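## Task

Move the orange bin and the blue bin, and no other bin, to the bench edge closest to the arms. Put the hook back in its current spot, lying flat on the bench with its handle sticking out past that edge. Every other object must finish resting on the same thing it rests on now. Nothing counts as done if it stays in place only because a robot holds it. Finish by releasing everything and moving the arms away.

## Robot and tools

Robots: three identical i2rt Big YAM arms named arm1, arm2 and arm3. Each has six joints, a two-finger gripper and a wrist camera. With joints 1 and 6 at zero and the hand level and pointing forward, the wrist camera rides on top of the hand looking toward the fingertips. Reach is roughly 1.0 m from the joint 1 axis. Joints move at different speeds, so the hand can take a wide, curved path between two postures. Two room cameras, room_a and room_b, are fixed in the room.

Frame: one shared scene frame with its origin on the floor and +z up. The hand point is midway between the fingertips; the hand z axis runs along the fingers, and the fingers open and close along hand y. Each arm's foot has its own real pose, which is never printed.

Joints (all absolute targets, radians except the gripper, with the tolerance for counting as arrived):
- joint1_rad: -2.879 to 2.879, ±0.045. Turns the arm about its foot; positive is counter-clockwise seen from above; zero unfolds the arm the way its foot faces.
- joint2_rad: 0 to 3.141, ±0.14. Shoulder; zero has the upper arm pointing back, about level; increasing raises it and then carries it forward.
- joint3_rad: 0 to 3.019, ±0.09. Elbow; zero folds the forearm onto the upper arm; increasing opens it.
- joint4_rad: -1.692 to 1.57, ±0.055. Hand pitch; positive tips the fingers up.
- joint5_rad: -1.57 to 1.57, ±0.03. Sideways hand swing; positive goes to the arm's right.
- joint6_rad: -2.094 to 2.094, ±0.035. Hand roll; positive is clockwise when viewed from behind the hand.
- gripper_m: 0 to 0.093 m, ±0.003, the fingertip gap. Grip force tops out near 50 to 62 N per pad, lower on some units.

execute_actions: argument actions is a list holding one action or none. An action is an object keyed by arm name; under each arm goes a joints object mapping any of the joint names above to absolute target values. Each arm gets its own separate object; there is no combined list. Example: {"arm1": {"joints": {"gripper_m": 0.05}}, "arm2": {"joints": {"joint1_rad": 0.3}}}. All named motions begin at once and may finish at different moments. Joints or arms you omit may keep driving toward an earlier target without joint_status showing it. Optional cameras lists which images to return (arm1_cam_wrist, arm2_cam_wrist, arm3_cam_wrist, room_a, room_b, or all); omitted or null means all, an empty list means none. An unknown key, camera name or out-of-range value rejects the whole call and nothing moves. An empty actions list just reports state and images.

wait: seconds from 0 to 10; commands nothing new, the world keeps running, and it returns state and images like an empty action.

zoom_image: camera plus region [x0, y0, x1, y1] in pixels of that camera's most recent full image (origin top-left, at most 504 by 504). Images are 672x504.

finished_scene: scene number; ends the current scene irreversibly after the last command is held, reports success and gives the next task. Replying without any tool call ends everything.

Results: joint positions and torques per arm, a pictures line naming the cameras in image order, and joint_status per named joint. off_target means it stopped short and may still be pushing. contact_stop or time_out means it now holds where it stopped, though a joint that timed out can keep a target within 0.375, 0.375, 0.113, 0.225, 0.075 and 0.3 rad (joints 1 to 6) of its position and keep pushing; it will move there on its own if freed. Send a joint its reported position to relieve such pushing. "joint command not followed" (often with a cause line) means a self/inter-arm clearance check blocked that arm's joint targets; the gripper part still runs, and blocked joints show not_followed and may be retried on later actions until given passable targets. on_its_own lists what this call did not command; "held at" is the held target, not the current position. Torque readings are the whole drive output with per-unit offset, scale and noise, and are nonzero even in free air. A loaded joint that is holding may sink.

If a call reports a stop, later execute_actions, wait and finished_scene calls in the same reply are skipped. The robot keeps your last command while you think.

Hazards: do not knock anything off the work area or onto the floor; that ends the scene. Avoid two arms squeezing each other hard, and hard collisions; the clearance check can react late and ignores fingers, gripper housings and wrist cameras between arms. No state line reports arm-to-arm contact. Contact does not stop an arm; it keeps pushing, possibly hard. Sustained pushing or load heats motors: a MOTOR HOT line appears at 85 °C, and at 100 °C that arm and its gripper go limp and it drops (OVER-TEMPERATURE FAULT; affected keys show limit_stop_at_motor_heat, resend targets afterward). Some heat carries into the next scene. Avoid drops, slips and slams, and expect loose objects to be nudged occasionally by outside pushes. Very small target changes may not move a joint.

Each tool is called after "Request:" as name(argument=value, ...), one argument or row to a line, values as JSON.

## Session

Request:
execute_actions(
  actions=[],
)

Scene clock: 0.00 s.
Joint torques (N m, as the arm reports them, + toward a larger angle): no reading
arm1.joint_positions: joint1_rad=+0.785 joint2_rad=+0.427 joint3_rad=+1.468 joint4_rad=-1.217 joint5_rad=+0.098 joint6_rad=-0.051 gripper_m=+0.094
arm1.joint_status: not commanded
arm1.hand: x=-1.0137 y=+0.1128 z=+1.4198 quat_wxyz=(-0.287, +0.705, -0.299, -0.576) (m; scene frame)
arm2.joint_positions: joint1_rad=-0.443 joint2_rad=+0.488 joint3_rad=+1.620 joint4_rad=-1.334 joint5_rad=-0.247 joint6_rad=-0.416 gripper_m=+0.094
arm2.joint_status: not commanded
arm2.hand: x=-0.0087 y=+0.1235 z=+1.4018 quat_wxyz=(-0.551, +0.599, -0.488, -0.315) (m; scene frame)
arm3.joint_positions: joint1_rad=-0.175 joint2_rad=+0.656 joint3_rad=+1.649 joint4_rad=-1.381 joint5_rad=-0.267 joint6_rad=-0.125 gripper_m=+0.095
arm3.joint_status: not commanded
arm3.hand: x=+0.9352 y=+0.2011 z=+1.3689 quat_wxyz=(-0.373, +0.626, -0.542, -0.420) (m; scene frame)
pictures: arm1_cam_wrist, arm2_cam_wrist, arm3_cam_wrist, room_a, room_b
Images, in order (width x height): arm1_cam_wrist 672x504, arm2_cam_wrist 672x504, arm3_cam_wrist 672x504, room_a 672x504, room_b 672x504.

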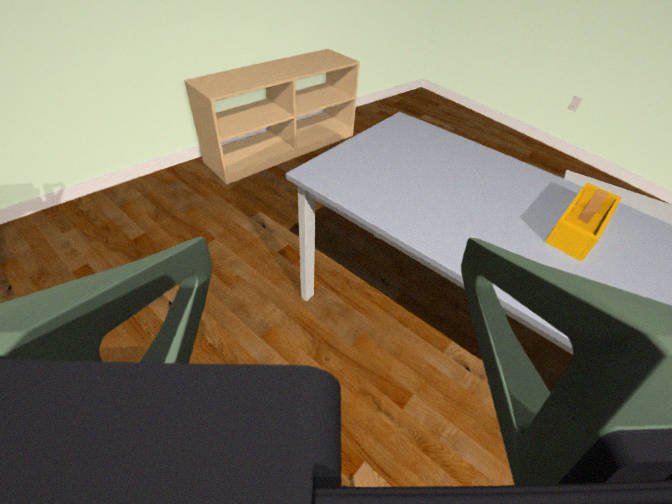

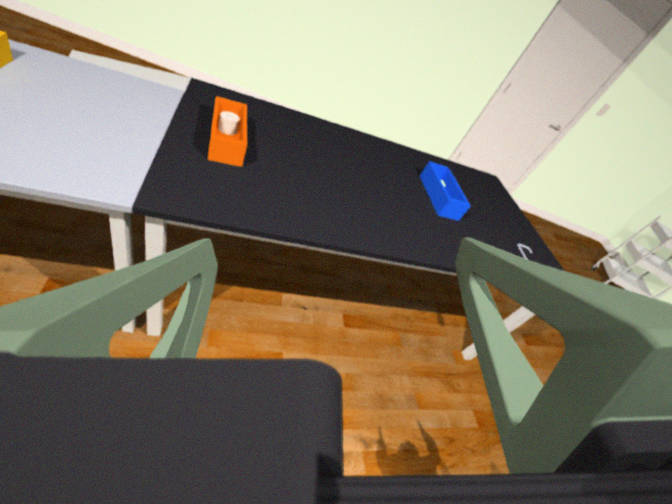

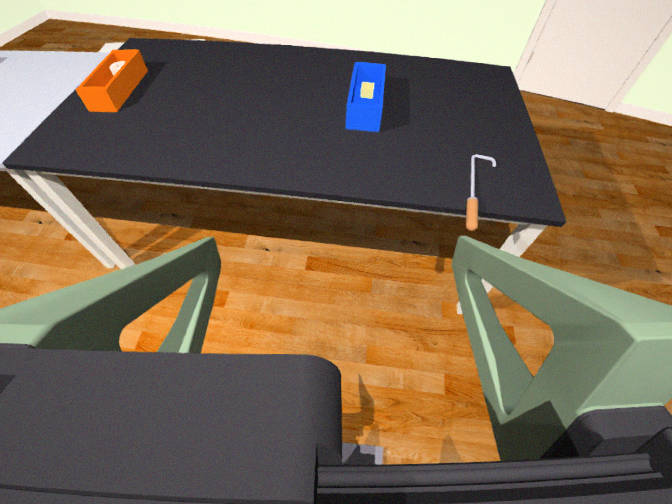

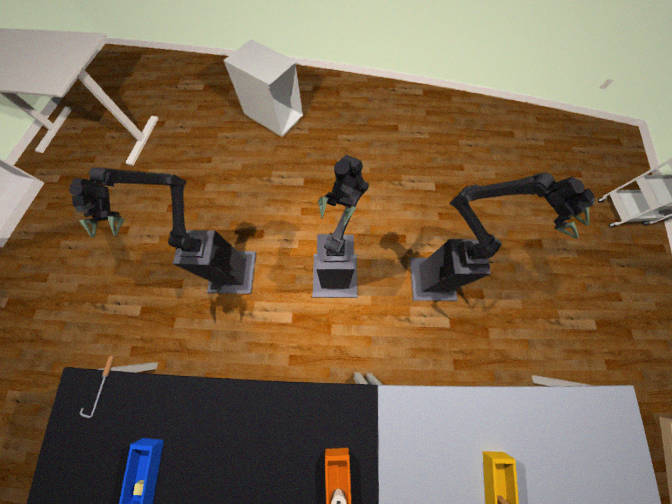

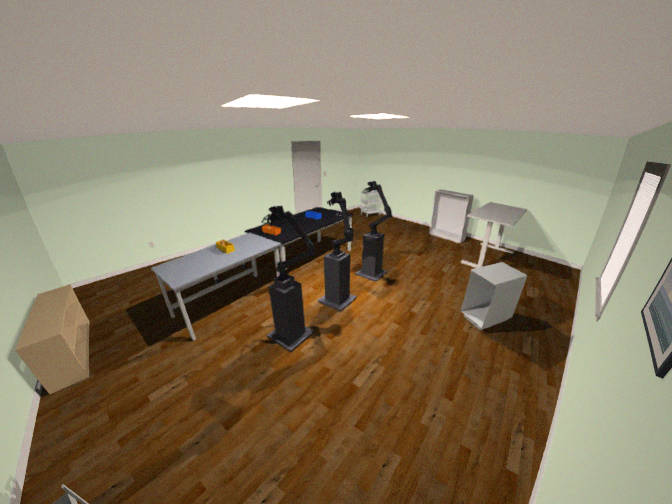

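Request:
execute_actions(
  actions=[
    {"arm3":{"joints":{"joint1_rad":-0.5,"joint2_rad":1.57,"joint3_rad":1.57,"joint4_rad":0,"joint5_rad":0,"joint6_rad":0}},"arm2":{"joints":{"joint1_rad":0,"joint2_rad":2.2,"joint3_rad":2.2,"joint4_rad":0,"joint5_rad":0,"joint6_rad":0}},"arm1":{"joints":{"joint1_rad":0,"joint2_rad":1.57,"joint3_rad":1.57,"joint4_rad":-1.0,"joint5_rad":0,"joint6_rad":0}}},
  ],
)

Request:
execute_actions(
  actions=[
    {"arm3":{"joints":{"joint1_rad":-0.9,"joint2_rad":1.57,"joint3_rad":0.9,"joint4_rad":0.67}},"arm2":{"joints":{"joint2_rad":2.7,"joint3_rad":2.7}},"arm1":{"joints":{"joint4_rad":0}}},
  ],
)

Scene clock: 6.70 s.
Joint torques (N m, as the arm reports them, + toward a larger angle): arm1=[ -0.87 -17.27  11.77   1.22   0.07   0.09] | arm2=[ -0.11 -25.98  11.87   1.88   0.19   0.17] | arm3=[  0.92 -14.74  12.72   2.38   0.18   0.13]
arm1.joint_positions: joint1_rad=-0.008 joint2_rad=+1.592 joint3_rad=+1.537 joint4_rad=-1.003 joint5_rad=+0.000 joint6_rad=-0.014 gripper_m=+0.094
arm1.joint_status: all done
arm1.hand: x=-0.9347 y=+0.6026 z=+1.0545 quat_wxyz=(-0.176, +0.693, -0.675, -0.180) (m; scene frame)
arm2.joint_positions: joint1_rad=-0.008 joint2_rad=+2.186 joint3_rad=+2.166 joint4_rad=-0.010 joint5_rad=-0.005 joint6_rad=-0.016 gripper_m=+0.094
arm2.joint_status: all done
arm2.hand: x=-0.0369 y=+0.9227 z=+1.1207 quat_wxyz=(-0.490, +0.518, -0.497, -0.494) (m; scene frame)
arm3.joint_positions: joint1_rad=-0.495 joint2_rad=+1.575 joint3_rad=+1.563 joint4_rad=-0.015 joint5_rad=-0.002 joint6_rad=-0.016 gripper_m=+0.095
arm3.joint_status: all done
arm3.hand: x=+1.2795 y=+0.6404 z=+1.2180 quat_wxyz=(-0.596, +0.378, -0.611, -0.357) (m; scene frame)
pictures: arm1_cam_wrist, arm2_cam_wrist, arm3_cam_wrist, room_a, room_b
Images, in order (width x height): arm1_cam_wrist 672x504, arm2_cam_wrist 672x504, arm3_cam_wrist 672x504, room_a 672x504, room_b 672x504.

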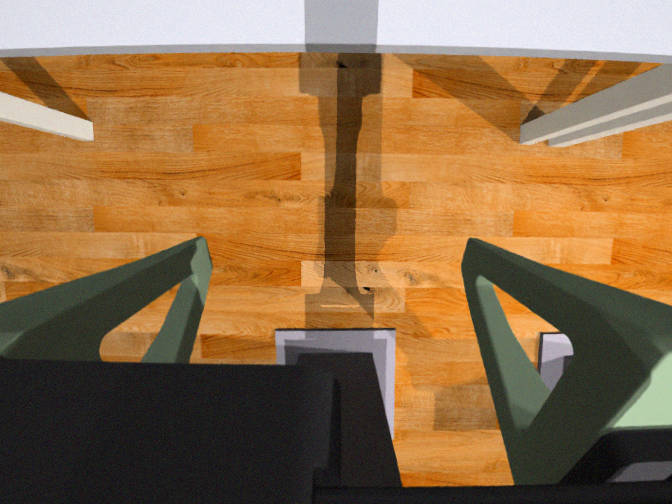

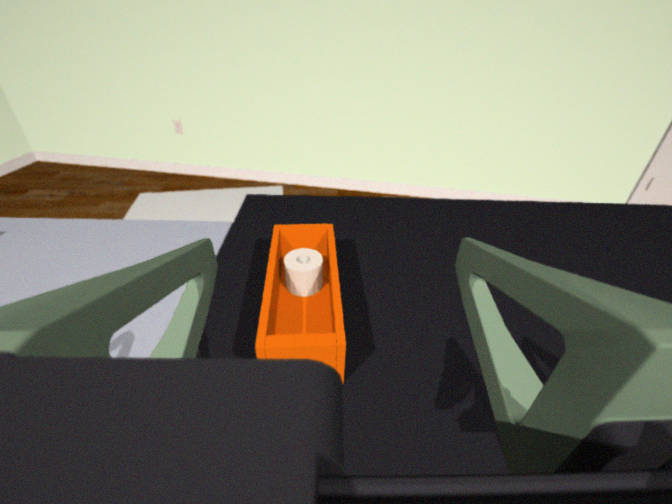

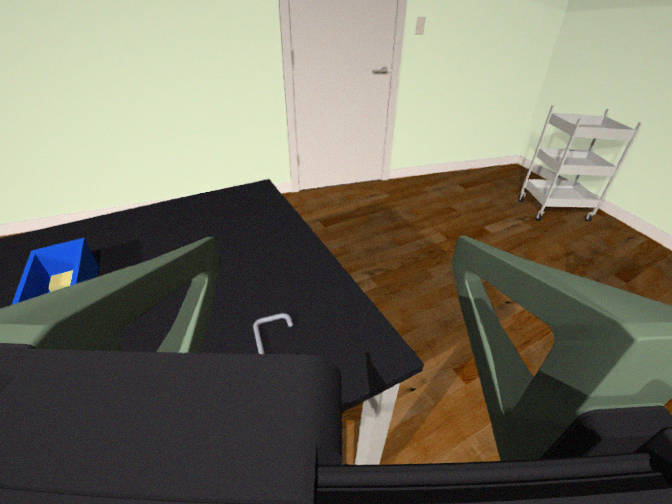

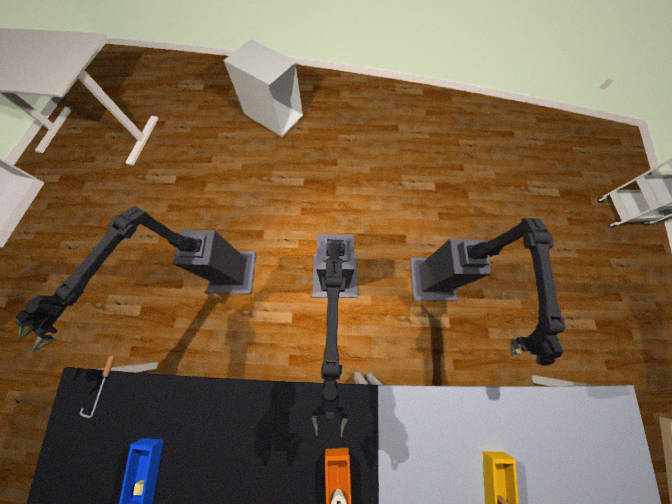

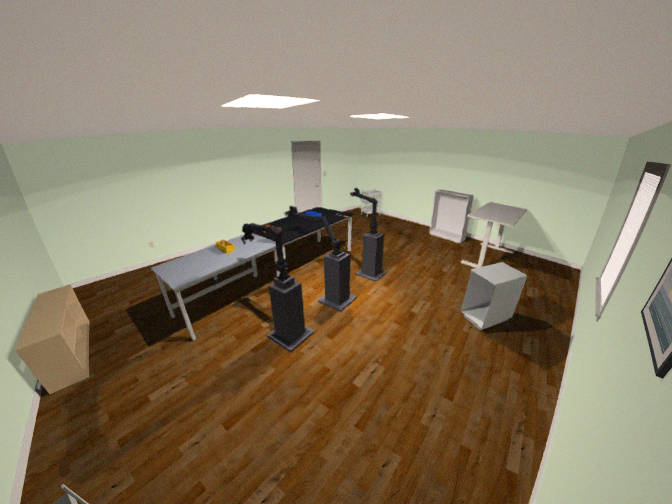

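Scene clock: 8.47 s.
Joint torques (N m, as the arm reports them, + toward a larger angle): arm1=[ -0.87 -18.04  12.39   2.39   0.07   0.1 ] | arm2=[  0.16 -31.87  13.81   1.79   0.19   0.17] | arm3=[  1.41 -12.33   9.11   2.2   -0.01   0.06]
arm1.joint_positions: joint1_rad=-0.008 joint2_rad=+1.592 joint3_rad=+1.537 joint4_rad=-0.019 joint5_rad=+0.000 joint6_rad=-0.014 gripper_m=+0.094
arm1.joint_status: all done
arm1.hand: x=-0.9350 y=+0.7279 z=+1.2501 quat_wxyz=(-0.479, +0.525, -0.513, -0.482) (m; scene frame)
arm2.joint_positions: joint1_rad=-0.008 joint2_rad=+2.701 joint3_rad=+2.637 joint4_rad=-0.007 joint5_rad=-0.005 joint6_rad=-0.016 gripper_m=+0.094
arm2.joint_status: all done
arm2.hand: x=-0.0386 y=+1.0188 z=+0.9238 quat_wxyz=(-0.480, +0.529, -0.507, -0.484) (m; scene frame)
arm3.joint_positions: joint1_rad=-0.906 joint2_rad=+1.563 joint3_rad=+0.908 joint4_rad=+0.654 joint5_rad=+0.002 joint6_rad=-0.013 gripper_m=+0.095
arm3.joint_status: all done
arm3.hand: x=+1.4415 y=+0.4007 z=+0.9976 quat_wxyz=(-0.666, +0.242, -0.668, -0.230) (m; scene frame)
pictures: arm1_cam_wrist, arm2_cam_wrist, arm3_cam_wrist, room_a, room_b
Images, in order (width x height): arm1_cam_wrist 672x504, arm2_cam_wrist 672x504, arm3_cam_wrist 672x504, room_a 672x504, room_b 672x504.

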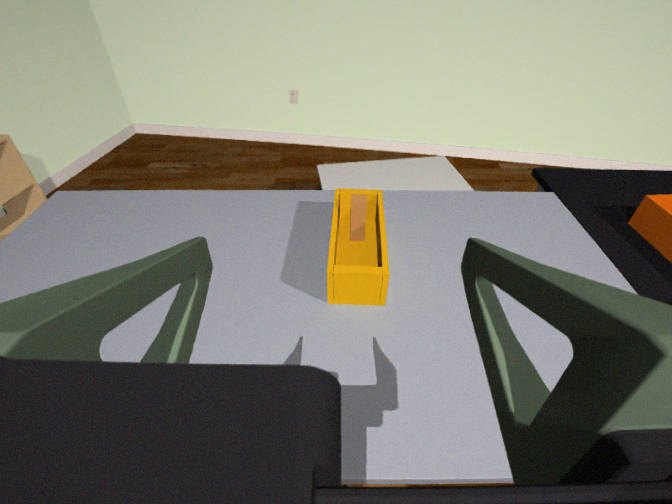

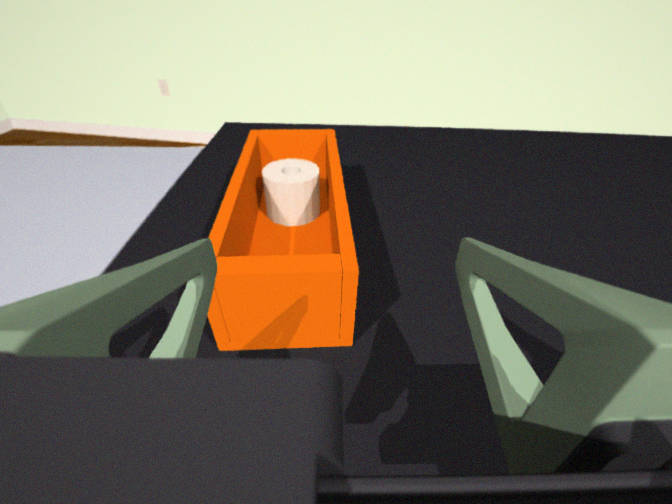

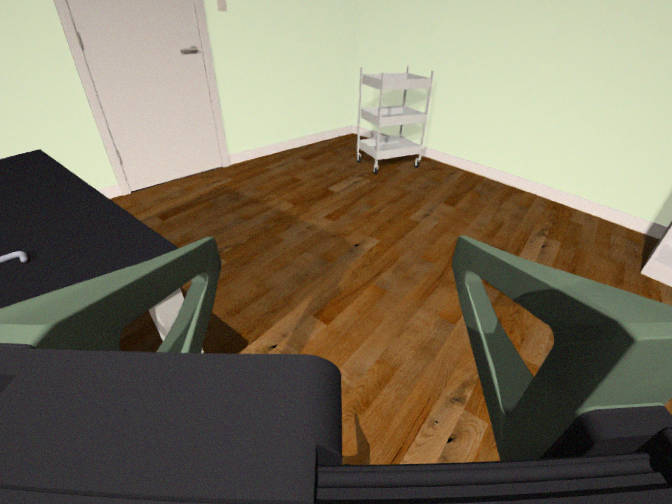

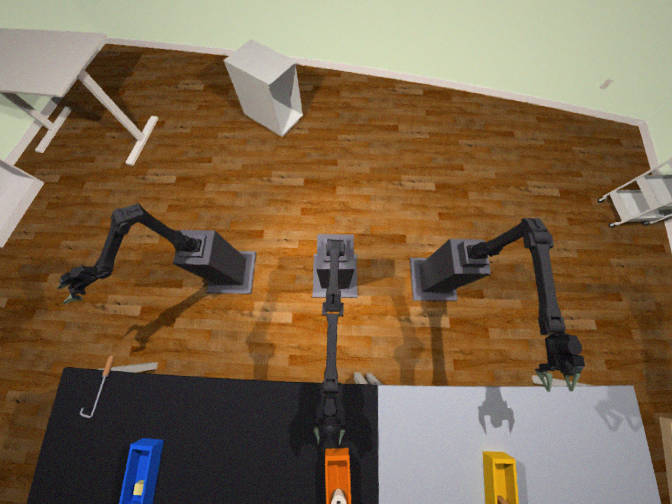

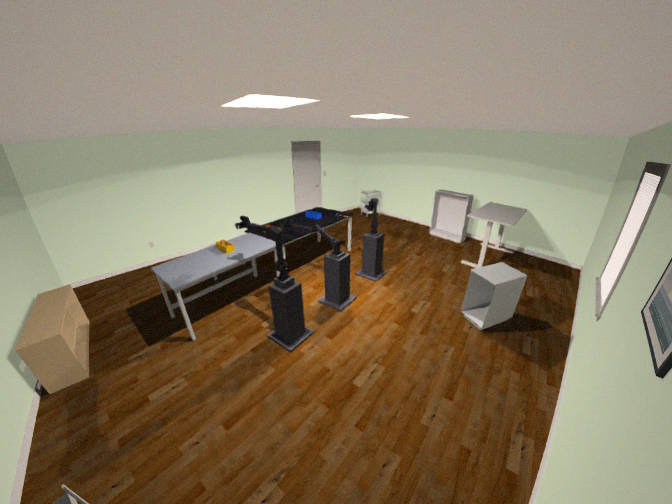

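Request:
execute_actions(
  actions=[
    {"arm3":{"joints":{"joint1_rad":-0.81,"joint2_rad":2.15,"joint3_rad":1.1,"joint4_rad":1.07,"joint5_rad":-0.81}},"arm2":{"joints":{"joint2_rad":1.0,"joint3_rad":1.2,"joint1_rad":-0.8,"joint4_rad":-0.3}},"arm1":{"joints":{"joint2_rad":0.5,"joint3_rad":1.0}}},
  ],
  cameras=["arm3_cam_wrist","arm2_cam_wrist","room_a"],
)

Scene clock: 21.73 s.
Joint torques (N m, as the arm reports them, + toward a larger angle): arm1=[-0.99  1.33  8.93  1.57  0.07  0.1 ] | arm2=[-1.06 -7.09  8.58  1.38  0.12  0.09] | arm3=[  1.04 -17.66   7.93   2.05  -0.02   0.08]
arm1.joint_positions: joint1_rad=-0.008 joint2_rad=+0.492 joint3_rad=+0.996 joint4_rad=-0.006 joint5_rad=+0.000 joint6_rad=-0.014 gripper_m=+0.094
arm1.joint_status: all done
arm1.hand: x=-0.9279 y=+0.2749 z=+1.4541 quat_wxyz=(-0.607, +0.365, -0.359, -0.608) (m; scene frame)
arm2.joint_positions: joint1_rad=-0.795 joint2_rad=+1.000 joint3_rad=+1.209 joint4_rad=-0.295 joint5_rad=-0.002 joint6_rad=-0.009 gripper_m=+0.095
arm2.joint_status: all done
arm2.hand: x=+0.3244 y=+0.3546 z=+1.2800 quat_wxyz=(-0.623, +0.293, -0.676, -0.262) (m; scene frame)
arm3.joint_positions: joint1_rad=-0.804 joint2_rad=+2.161 joint3_rad=+1.085 joint4_rad=+1.055 joint5_rad=-0.807 joint6_rad=-0.013 gripper_m=+0.095
arm3.joint_status: all done
arm3.hand: x=+1.3291 y=+0.5549 z=+0.7874 quat_wxyz=(-0.488, +0.508, -0.502, -0.501) (m; scene frame)
pictures: arm2_cam_wrist, arm3_cam_wrist, room_a
Images, in order (width x height): arm2_cam_wrist 672x504, arm3_cam_wrist 672x504, room_a 672x504.

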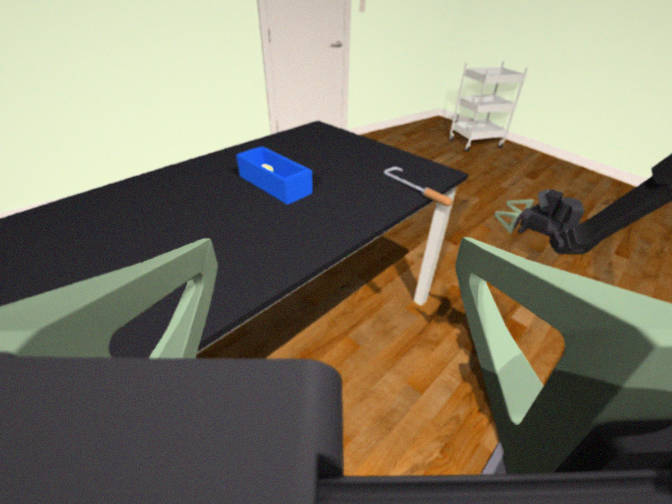

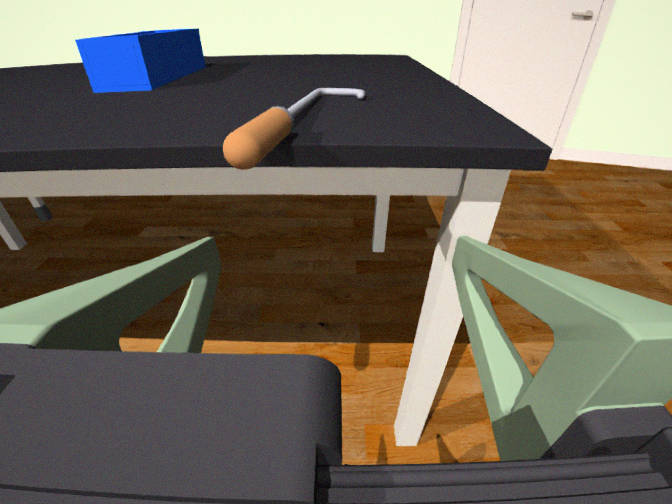

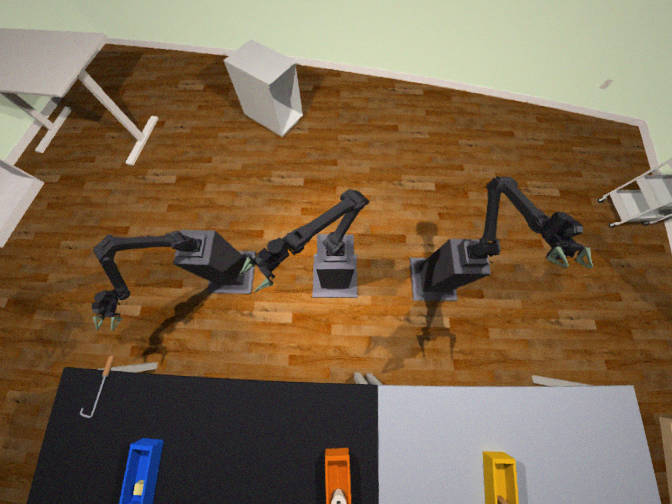

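Request:
execute_actions(
  actions=[
    {"arm3":{"joints":{"joint1_rad":-0.53,"joint2_rad":2.23,"joint3_rad":1.2,"joint4_rad":1.07,"joint5_rad":-0.41}}},
  ],
  cameras=["arm3_cam_wrist","arm2_cam_wrist"],
)

Scene clock: 27.50 s.
Joint torques (N m, as the arm reports them, + toward a larger angle): arm1=[-0.98  1.27  8.95  1.56  0.07  0.1 ] | arm2=[-1.09 -7.03  8.64  1.36  0.11  0.12] | arm3=[  0.51 -15.62   9.97   2.19   0.16   0.07]
arm1.joint_positions: joint1_rad=-0.008 joint2_rad=+0.492 joint3_rad=+0.996 joint4_rad=-0.006 joint5_rad=+0.000 joint6_rad=-0.014 gripper_m=+0.094
arm1.joint_status: not commanded
arm1.hand: x=-0.9279 y=+0.2749 z=+1.4541 quat_wxyz=(-0.607, +0.365, -0.359, -0.608) (m; scene frame)
arm2.joint_positions: joint1_rad=-0.795 joint2_rad=+1.000 joint3_rad=+1.209 joint4_rad=-0.295 joint5_rad=-0.002 joint6_rad=-0.009 gripper_m=+0.095
arm2.joint_status: not commanded
arm2.hand: x=+0.3244 y=+0.3546 z=+1.2800 quat_wxyz=(-0.623, +0.293, -0.676, -0.262) (m; scene frame)
arm3.joint_positions: joint1_rad=-0.531 joint2_rad=+2.202 joint3_rad=+1.172 joint4_rad=+1.056 joint5_rad=-0.412 joint6_rad=-0.013 gripper_m=+0.095
arm3.joint_status: all done
arm3.hand: x=+1.2447 y=+0.6672 z=+0.7944 quat_wxyz=(-0.534, +0.475, -0.516, -0.473) (m; scene frame)
pictures: arm2_cam_wrist, arm3_cam_wrist
Images, in order (width x height): arm2_cam_wrist 672x504, arm3_cam_wrist 672x504.

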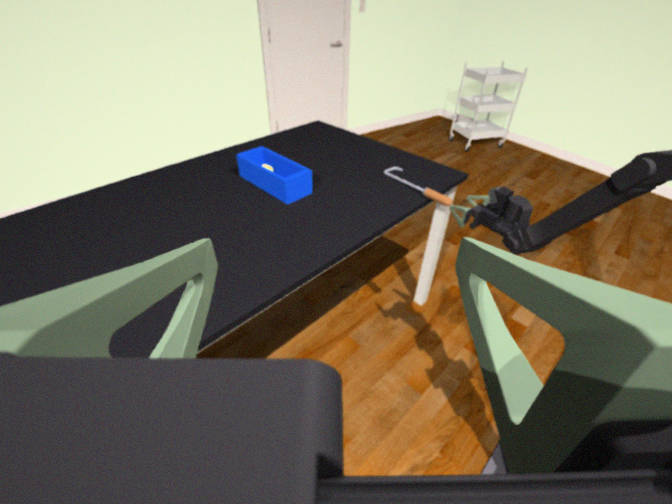

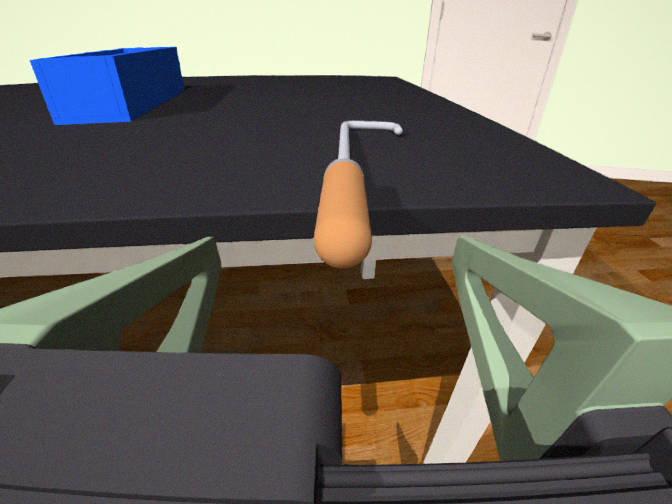

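Request:
execute_actions(
  actions=[
    {"arm3":{"joints":{"joint1_rad":-0.485,"joint2_rad":2.385,"joint3_rad":1.5,"joint4_rad":0.9,"joint5_rad":-0.365}}},
  ],
  cameras=["arm3_cam_wrist","arm2_cam_wrist"],
)

Request:
zoom_image(
  camera="arm2_cam_wrist",
  region=[360,140,540,260],
)

Scene clock: 35.00 s.
Joint torques (N m, as the arm reports them, + toward a larger angle): arm1=[-0.96  1.3   8.95  1.57  0.07  0.09] | arm2=[-1.25 -6.94  8.61  1.34  0.13  0.12] | arm3=[  1.36 -20.06  11.32   1.64   0.22   0.12]
arm1.joint_positions: joint1_rad=-0.008 joint2_rad=+0.492 joint3_rad=+0.996 joint4_rad=-0.006 joint5_rad=+0.000 joint6_rad=-0.014 gripper_m=+0.094
arm1.joint_status: not commanded
arm1.hand: x=-0.9279 y=+0.2749 z=+1.4541 quat_wxyz=(-0.607, +0.365, -0.359, -0.608) (m; scene frame)
arm2.joint_positions: joint1_rad=-0.795 joint2_rad=+1.000 joint3_rad=+1.209 joint4_rad=-0.295 joint5_rad=-0.002 joint6_rad=-0.009 gripper_m=+0.095
arm2.joint_status: not commanded
arm2.hand: x=+0.3244 y=+0.3546 z=+1.2800 quat_wxyz=(-0.623, +0.293, -0.676, -0.262) (m; scene frame)
arm3.joint_positions: joint1_rad=-0.485 joint2_rad=+2.383 joint3_rad=+1.468 joint4_rad=+0.904 joint5_rad=-0.367 joint6_rad=-0.013 gripper_m=+0.095
arm3.joint_status: all done
arm3.hand: x=+1.2576 y=+0.7505 z=+0.7564 quat_wxyz=(-0.522, +0.479, -0.528, -0.469) (m; scene frame)
pictures: arm2_cam_wrist, arm3_cam_wrist
Images, in order (width x height): arm2_cam_wrist 672x504, arm3_cam_wrist 672x504.

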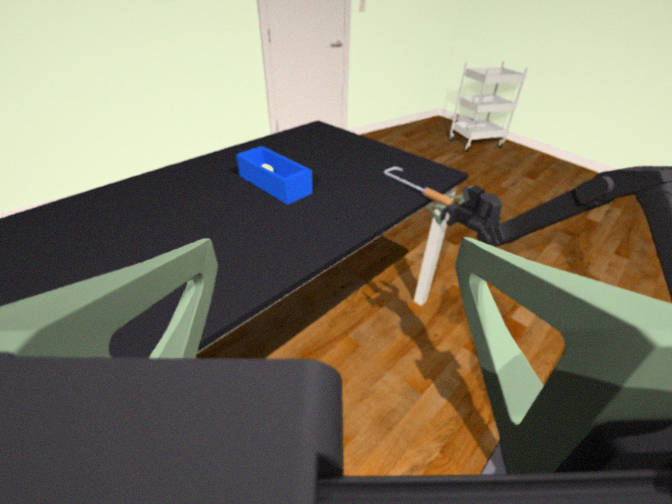

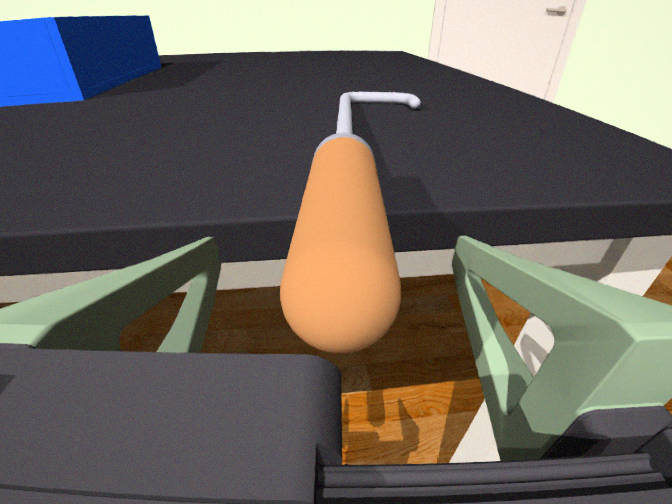

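Region (360, 140, 540, 260) of arm2_cam_wrist's 672x504 image, scaled by 2.800, with more detail than that image has.

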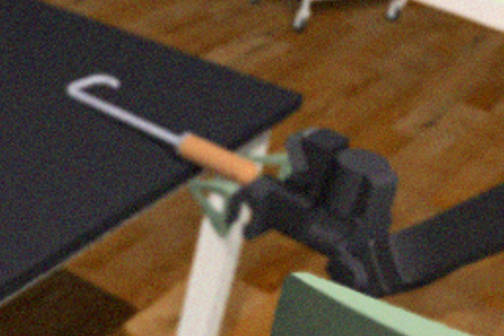

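Raise about 1.5 cm.

Request:
execute_actions(
  actions=[
    {"arm3":{"joints":{"joint3_rad":1.54}}},
  ],
  cameras=[],
)

Request:
execute_actions(
  actions=[
    {"arm3":{"joints":{"gripper_m":0.0}}},
  ],
  cameras=["arm3_cam_wrist"],
)

Scene clock: 37.97 s.
Joint torques (N m, as the arm reports them, + toward a larger angle): arm1=[-0.96  1.27  8.94  1.56  0.07  0.09] | arm2=[-0.92 -7.3   8.59  1.35  0.12  0.1 ] | arm3=[  0.61 -20.55  12.02   1.59   0.2    0.09]
arm1.joint_positions: joint1_rad=-0.008 joint2_rad=+0.492 joint3_rad=+0.996 joint4_rad=-0.006 joint5_rad=+0.000 joint6_rad=-0.014 gripper_m=+0.094
arm1.joint_status: not commanded
arm1.hand: x=-0.9279 y=+0.2749 z=+1.4541 quat_wxyz=(-0.607, +0.365, -0.359, -0.608) (m; scene frame)
arm2.joint_positions: joint1_rad=-0.795 joint2_rad=+1.000 joint3_rad=+1.209 joint4_rad=-0.295 joint5_rad=-0.002 joint6_rad=-0.009 gripper_m=+0.095
arm2.joint_status: not commanded
arm2.hand: x=+0.3244 y=+0.3546 z=+1.2800 quat_wxyz=(-0.623, +0.293, -0.676, -0.262) (m; scene frame)
arm3.joint_positions: joint1_rad=-0.485 joint2_rad=+2.383 joint3_rad=+1.502 joint4_rad=+0.904 joint5_rad=-0.367 joint6_rad=-0.013 gripper_m=+0.095
arm3.joint_status: all done
arm3.hand: x=+1.2623 y=+0.7596 z=+0.7723 quat_wxyz=(-0.533, +0.475, -0.516, -0.473) (m; scene frame)
pictures: none
No camera images: the call's "cameras" was empty. Leave "cameras" out to get every camera's image.

Scene clock: 38.70 s.
Joint torques (N m, as the arm reports them, + toward a larger angle): arm1=[-0.95  1.29  8.95  1.56  0.07  0.09] | arm2=[-1.11 -6.82  8.65  1.33  0.11  0.11] | arm3=[  1.02 -20.29  12.09   1.7    0.16   0.09]
arm1.joint_positions: joint1_rad=-0.008 joint2_rad=+0.492 joint3_rad=+0.996 joint4_rad=-0.006 joint5_rad=+0.000 joint6_rad=-0.014 gripper_m=+0.094
arm1.joint_status: not commanded
arm1.hand: x=-0.9279 y=+0.2749 z=+1.4541 quat_wxyz=(-0.607, +0.365, -0.359, -0.608) (m; scene frame)
arm2.joint_positions: joint1_rad=-0.795 joint2_rad=+1.000 joint3_rad=+1.209 joint4_rad=-0.295 joint5_rad=-0.002 joint6_rad=-0.009 gripper_m=+0.095
arm2.joint_status: not commanded
arm2.hand: x=+0.3244 y=+0.3546 z=+1.2800 quat_wxyz=(-0.623, +0.293, -0.676, -0.262) (m; scene frame)
arm3.joint_positions: joint1_rad=-0.485 joint2_rad=+2.383 joint3_rad=+1.502 joint4_rad=+0.904 joint5_rad=-0.367 joint6_rad=-0.012 gripper_m=+0.030
arm3.joint_status: gripper_m off_target (ended at +0.030, target +0.000)
arm3.hand: x=+1.2624 y=+0.7596 z=+0.7723 quat_wxyz=(-0.533, +0.475, -0.517, -0.473) (m; scene frame)
pictures: arm3_cam_wrist
Images, in order (width x height): arm3_cam_wrist 672x504.

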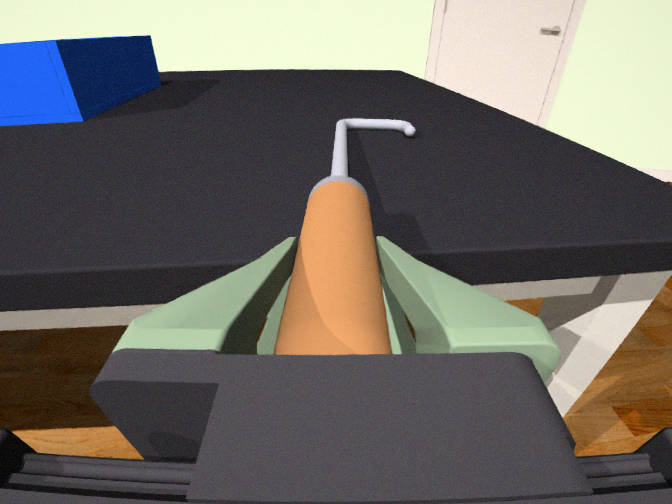

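Request:
execute_actions(
  actions=[
    {"arm3":{"joints":{"joint2_rad":1.93,"joint3_rad":1.5}}},
  ],
  cameras=[],
)

Request:
execute_actions(
  actions=[
    {"arm3":{"joints":{"joint1_rad":0,"joint2_rad":2.12,"joint3_rad":1.82,"joint4_rad":0.35,"joint5_rad":0}}},
  ],
  cameras=["arm3_cam_wrist","arm2_cam_wrist","room_a"],
)

Scene clock: 43.93 s.
Joint torques (N m, as the arm reports them, + toward a larger angle): arm1=[-0.94  1.26  8.94  1.56  0.07  0.1 ] | arm2=[-1.08 -6.98  8.62  1.36  0.12  0.1 ] | arm3=[  0.99 -20.25  13.24   2.47   0.25   0.04]
arm1.joint_positions: joint1_rad=-0.008 joint2_rad=+0.492 joint3_rad=+0.996 joint4_rad=-0.006 joint5_rad=+0.000 joint6_rad=-0.014 gripper_m=+0.094
arm1.joint_status: not commanded
arm1.hand: x=-0.9279 y=+0.2749 z=+1.4541 quat_wxyz=(-0.607, +0.365, -0.359, -0.608) (m; scene frame)
arm2.joint_positions: joint1_rad=-0.795 joint2_rad=+1.000 joint3_rad=+1.209 joint4_rad=-0.295 joint5_rad=-0.002 joint6_rad=-0.009 gripper_m=+0.095
arm2.joint_status: not commanded
arm2.hand: x=+0.3244 y=+0.3546 z=+1.2800 quat_wxyz=(-0.623, +0.293, -0.676, -0.262) (m; scene frame)
arm3.joint_positions: joint1_rad=-0.485 joint2_rad=+1.957 joint3_rad=+1.473 joint4_rad=+0.873 joint5_rad=-0.367 joint6_rad=-0.007 gripper_m=+0.030
arm3.joint_status: all done
arm3.hand: x=+1.2464 y=+0.7269 z=+1.0868 quat_wxyz=(-0.642, +0.418, -0.389, -0.512) (m; scene frame)
pictures: none
No camera images: the call's "cameras" was empty. Leave "cameras" out to get every camera's image.

Scene clock: 46.00 s.
Joint torques (N m, as the arm reports them, + toward a larger angle): arm1=[-0.96  1.29  8.95  1.57  0.07  0.09] | arm2=[-1.1  -7.11  8.67  1.4   0.12  0.11] | arm3=[  1.38 -24.04  19.13   2.24   0.01  -0.04]
arm1.joint_positions: joint1_rad=-0.008 joint2_rad=+0.492 joint3_rad=+0.996 joint4_rad=-0.006 joint5_rad=+0.000 joint6_rad=-0.014 gripper_m=+0.094
arm1.joint_status: not commanded
arm1.hand: x=-0.9279 y=+0.2749 z=+1.4541 quat_wxyz=(-0.607, +0.365, -0.359, -0.608) (m; scene frame)
arm2.joint_positions: joint1_rad=-0.795 joint2_rad=+1.000 joint3_rad=+1.209 joint4_rad=-0.295 joint5_rad=-0.002 joint6_rad=-0.009 gripper_m=+0.095
arm2.joint_status: not commanded
arm2.hand: x=+0.3244 y=+0.3546 z=+1.2800 quat_wxyz=(-0.623, +0.293, -0.676, -0.262) (m; scene frame)
arm3.joint_positions: joint1_rad=-0.005 joint2_rad=+2.161 joint3_rad=+1.740 joint4_rad=+0.338 joint5_rad=+0.002 joint6_rad=-0.001 gripper_m=+0.030
arm3.joint_status: all done
arm3.hand: x=+0.9378 y=+0.8831 z=+0.9519 quat_wxyz=(-0.474, +0.523, -0.520, -0.481) (m; scene frame)
pictures: arm2_cam_wrist, arm3_cam_wrist, room_a
Images, in order (width x height): arm2_cam_wrist 672x504, arm3_cam_wrist 672x504, room_a 672x504.

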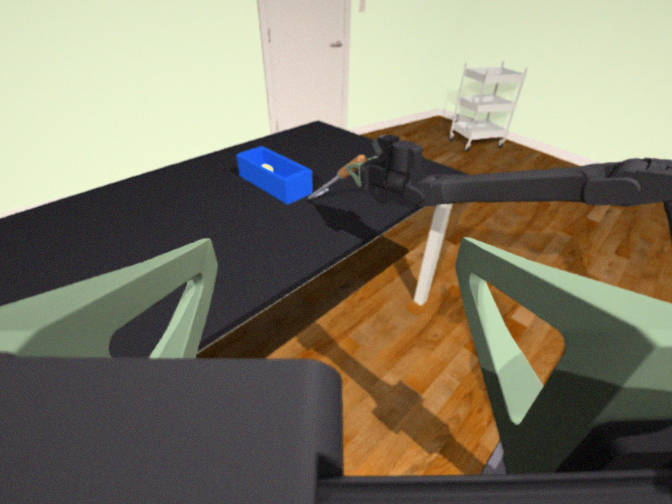

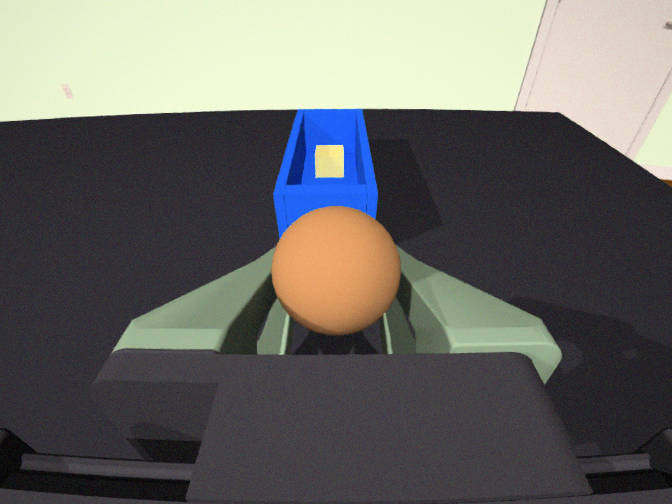

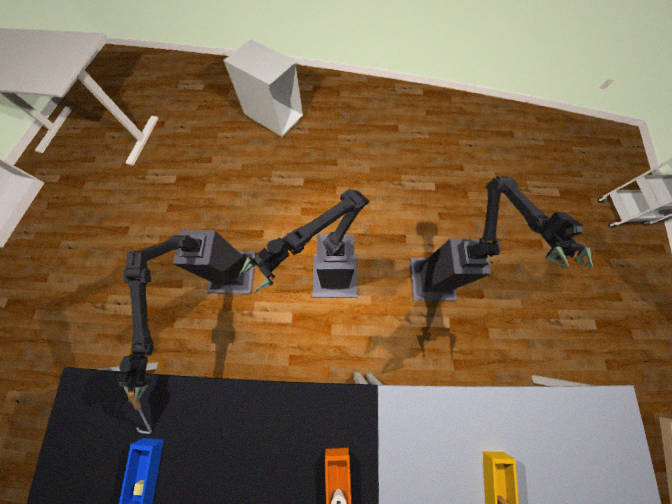

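Request:
execute_actions(
  actions=[
    {"arm3":{"joints":{"joint2_rad":2.1,"joint3_rad":1.25,"joint4_rad":1.0}}},
  ],
  cameras=["arm2_cam_wrist"],
)

Request:
execute_actions(
  actions=[
    {"arm3":{"joints":{"joint2_rad":2.24,"joint3_rad":1.24,"joint4_rad":1.0}}},
  ],
  cameras=["arm3_cam_wrist","arm2_cam_wrist"],
)

Scene clock: 52.50 s.
Joint torques (N m, as the arm reports them, + toward a larger angle): arm1=[-0.93  1.29  8.95  1.57  0.07  0.1 ] | arm2=[-1.01 -7.35  8.66  1.37  0.1   0.11] | arm3=[  1.7  -19.41   7.44   2.3    0.13  -0.03]
arm1.joint_positions: joint1_rad=-0.008 joint2_rad=+0.492 joint3_rad=+0.996 joint4_rad=-0.006 joint5_rad=+0.000 joint6_rad=-0.014 gripper_m=+0.094
arm1.joint_status: not commanded
arm1.hand: x=-0.9279 y=+0.2749 z=+1.4541 quat_wxyz=(-0.607, +0.365, -0.359, -0.608) (m; scene frame)
arm2.joint_positions: joint1_rad=-0.795 joint2_rad=+1.000 joint3_rad=+1.209 joint4_rad=-0.295 joint5_rad=-0.002 joint6_rad=-0.009 gripper_m=+0.095
arm2.joint_status: not commanded
arm2.hand: x=+0.3244 y=+0.3546 z=+1.2800 quat_wxyz=(-0.623, +0.293, -0.676, -0.262) (m; scene frame)
arm3.joint_positions: joint1_rad=-0.005 joint2_rad=+2.123 joint3_rad=+1.260 joint4_rad=+0.984 joint5_rad=+0.001 joint6_rad=-0.003 gripper_m=+0.030
arm3.joint_status: all done
arm3.hand: x=+0.9385 y=+0.7707 z=+0.8777 quat_wxyz=(-0.525, +0.472, -0.468, -0.531) (m; scene frame)
pictures: arm2_cam_wrist
Images, in order (width x height): arm2_cam_wrist 672x504.

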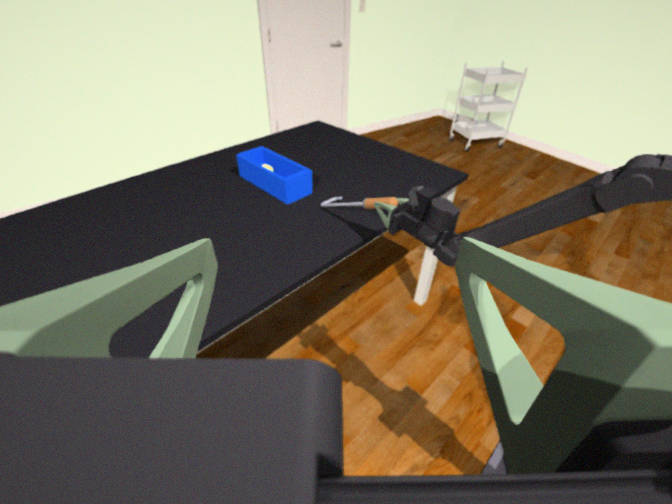

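Scene clock: 53.67 s.
Joint torques (N m, as the arm reports them, + toward a larger angle): arm1=[-0.97  1.3   8.95  1.57  0.07  0.1 ] | arm2=[-0.82 -7.14  8.67  1.37  0.14  0.13] | arm3=[  0.89 -17.88   7.     1.25   0.1    0.02]
arm1.joint_positions: joint1_rad=-0.008 joint2_rad=+0.492 joint3_rad=+0.996 joint4_rad=-0.006 joint5_rad=+0.000 joint6_rad=-0.014 gripper_m=+0.094
arm1.joint_status: not commanded
arm1.hand: x=-0.9279 y=+0.2749 z=+1.4541 quat_wxyz=(-0.607, +0.365, -0.359, -0.608) (m; scene frame)
arm2.joint_positions: joint1_rad=-0.795 joint2_rad=+1.000 joint3_rad=+1.209 joint4_rad=-0.295 joint5_rad=-0.002 joint6_rad=-0.009 gripper_m=+0.095
arm2.joint_status: not commanded
arm2.hand: x=+0.3244 y=+0.3546 z=+1.2800 quat_wxyz=(-0.623, +0.293, -0.676, -0.262) (m; scene frame)
arm3.joint_positions: joint1_rad=-0.005 joint2_rad=+2.230 joint3_rad=+1.246 joint4_rad=+1.010 joint5_rad=+0.001 joint6_rad=-0.004 gripper_m=+0.030
arm3.joint_status: all done
arm3.hand: x=+0.9382 y=+0.7644 z=+0.7981 quat_wxyz=(-0.502, +0.497, -0.492, -0.508) (m; scene frame)
pictures: arm2_cam_wrist, arm3_cam_wrist
Images, in order (width x height): arm2_cam_wrist 672x504, arm3_cam_wrist 672x504.

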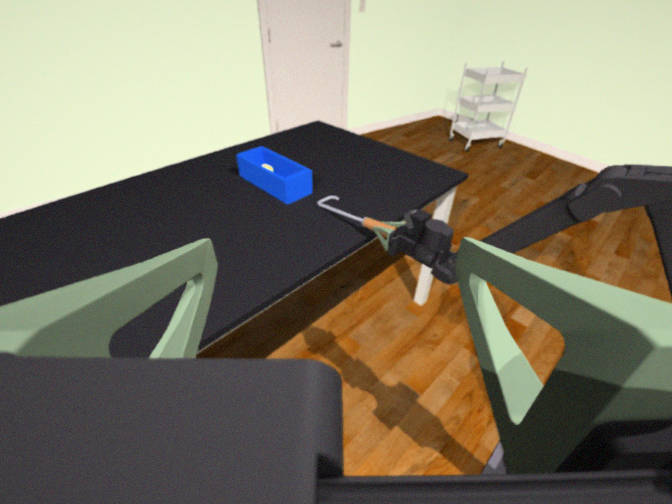

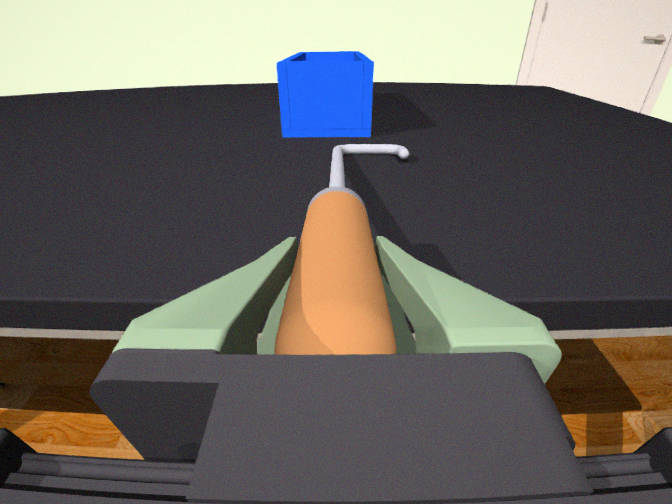

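Request:
execute_actions(
  actions=[
    {"arm3":{"joints":{"joint6_rad":0.75}}},
  ],
  cameras=["arm3_cam_wrist"],
)

Request:
execute_actions(
  actions=[
    {"arm3":{"joints":{"joint2_rad":2.16,"joint6_rad":1.57}}},
  ],
  cameras=["arm3_cam_wrist","arm2_cam_wrist","room_a"],
)

Scene clock: 59.23 s.
Joint torques (N m, as the arm reports them, + toward a larger angle): arm1=[-1.    1.26  8.95  1.56  0.07  0.1 ] | arm2=[-0.98 -7.01  8.64  1.4   0.12  0.1 ] | arm3=[  1.82 -18.34   7.03   1.29   0.04   0.3 ]
arm1.joint_positions: joint1_rad=-0.008 joint2_rad=+0.492 joint3_rad=+0.996 joint4_rad=-0.006 joint5_rad=+0.000 joint6_rad=-0.014 gripper_m=+0.094
arm1.joint_status: not commanded
arm1.hand: x=-0.9279 y=+0.2749 z=+1.4541 quat_wxyz=(-0.607, +0.365, -0.359, -0.608) (m; scene frame)
arm2.joint_positions: joint1_rad=-0.795 joint2_rad=+1.000 joint3_rad=+1.209 joint4_rad=-0.295 joint5_rad=-0.002 joint6_rad=-0.009 gripper_m=+0.095
arm2.joint_status: not commanded
arm2.hand: x=+0.3244 y=+0.3546 z=+1.2800 quat_wxyz=(-0.623, +0.293, -0.676, -0.262) (m; scene frame)
arm3.joint_positions: joint1_rad=-0.005 joint2_rad=+2.230 joint3_rad=+1.246 joint4_rad=+1.010 joint5_rad=+0.003 joint6_rad=+0.712 gripper_m=+0.030
arm3.joint_status: joint6_rad time_out (moved +0.716 of +0.754)
arm3.on_its_own: joint6_rad reads +0.712 and still pushes toward +0.750 since a time_out
arm3.hand: x=+0.9386 y=+0.7644 z=+0.7981 quat_wxyz=(-0.293, +0.293, -0.636, -0.651) (m; scene frame)
pictures: arm3_cam_wrist
Images, in order (width x height): arm3_cam_wrist 672x504.

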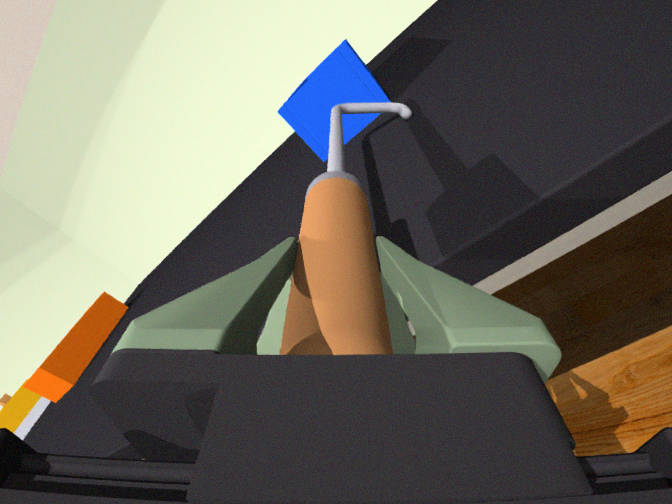

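not run: a stop came earlier in this reply.


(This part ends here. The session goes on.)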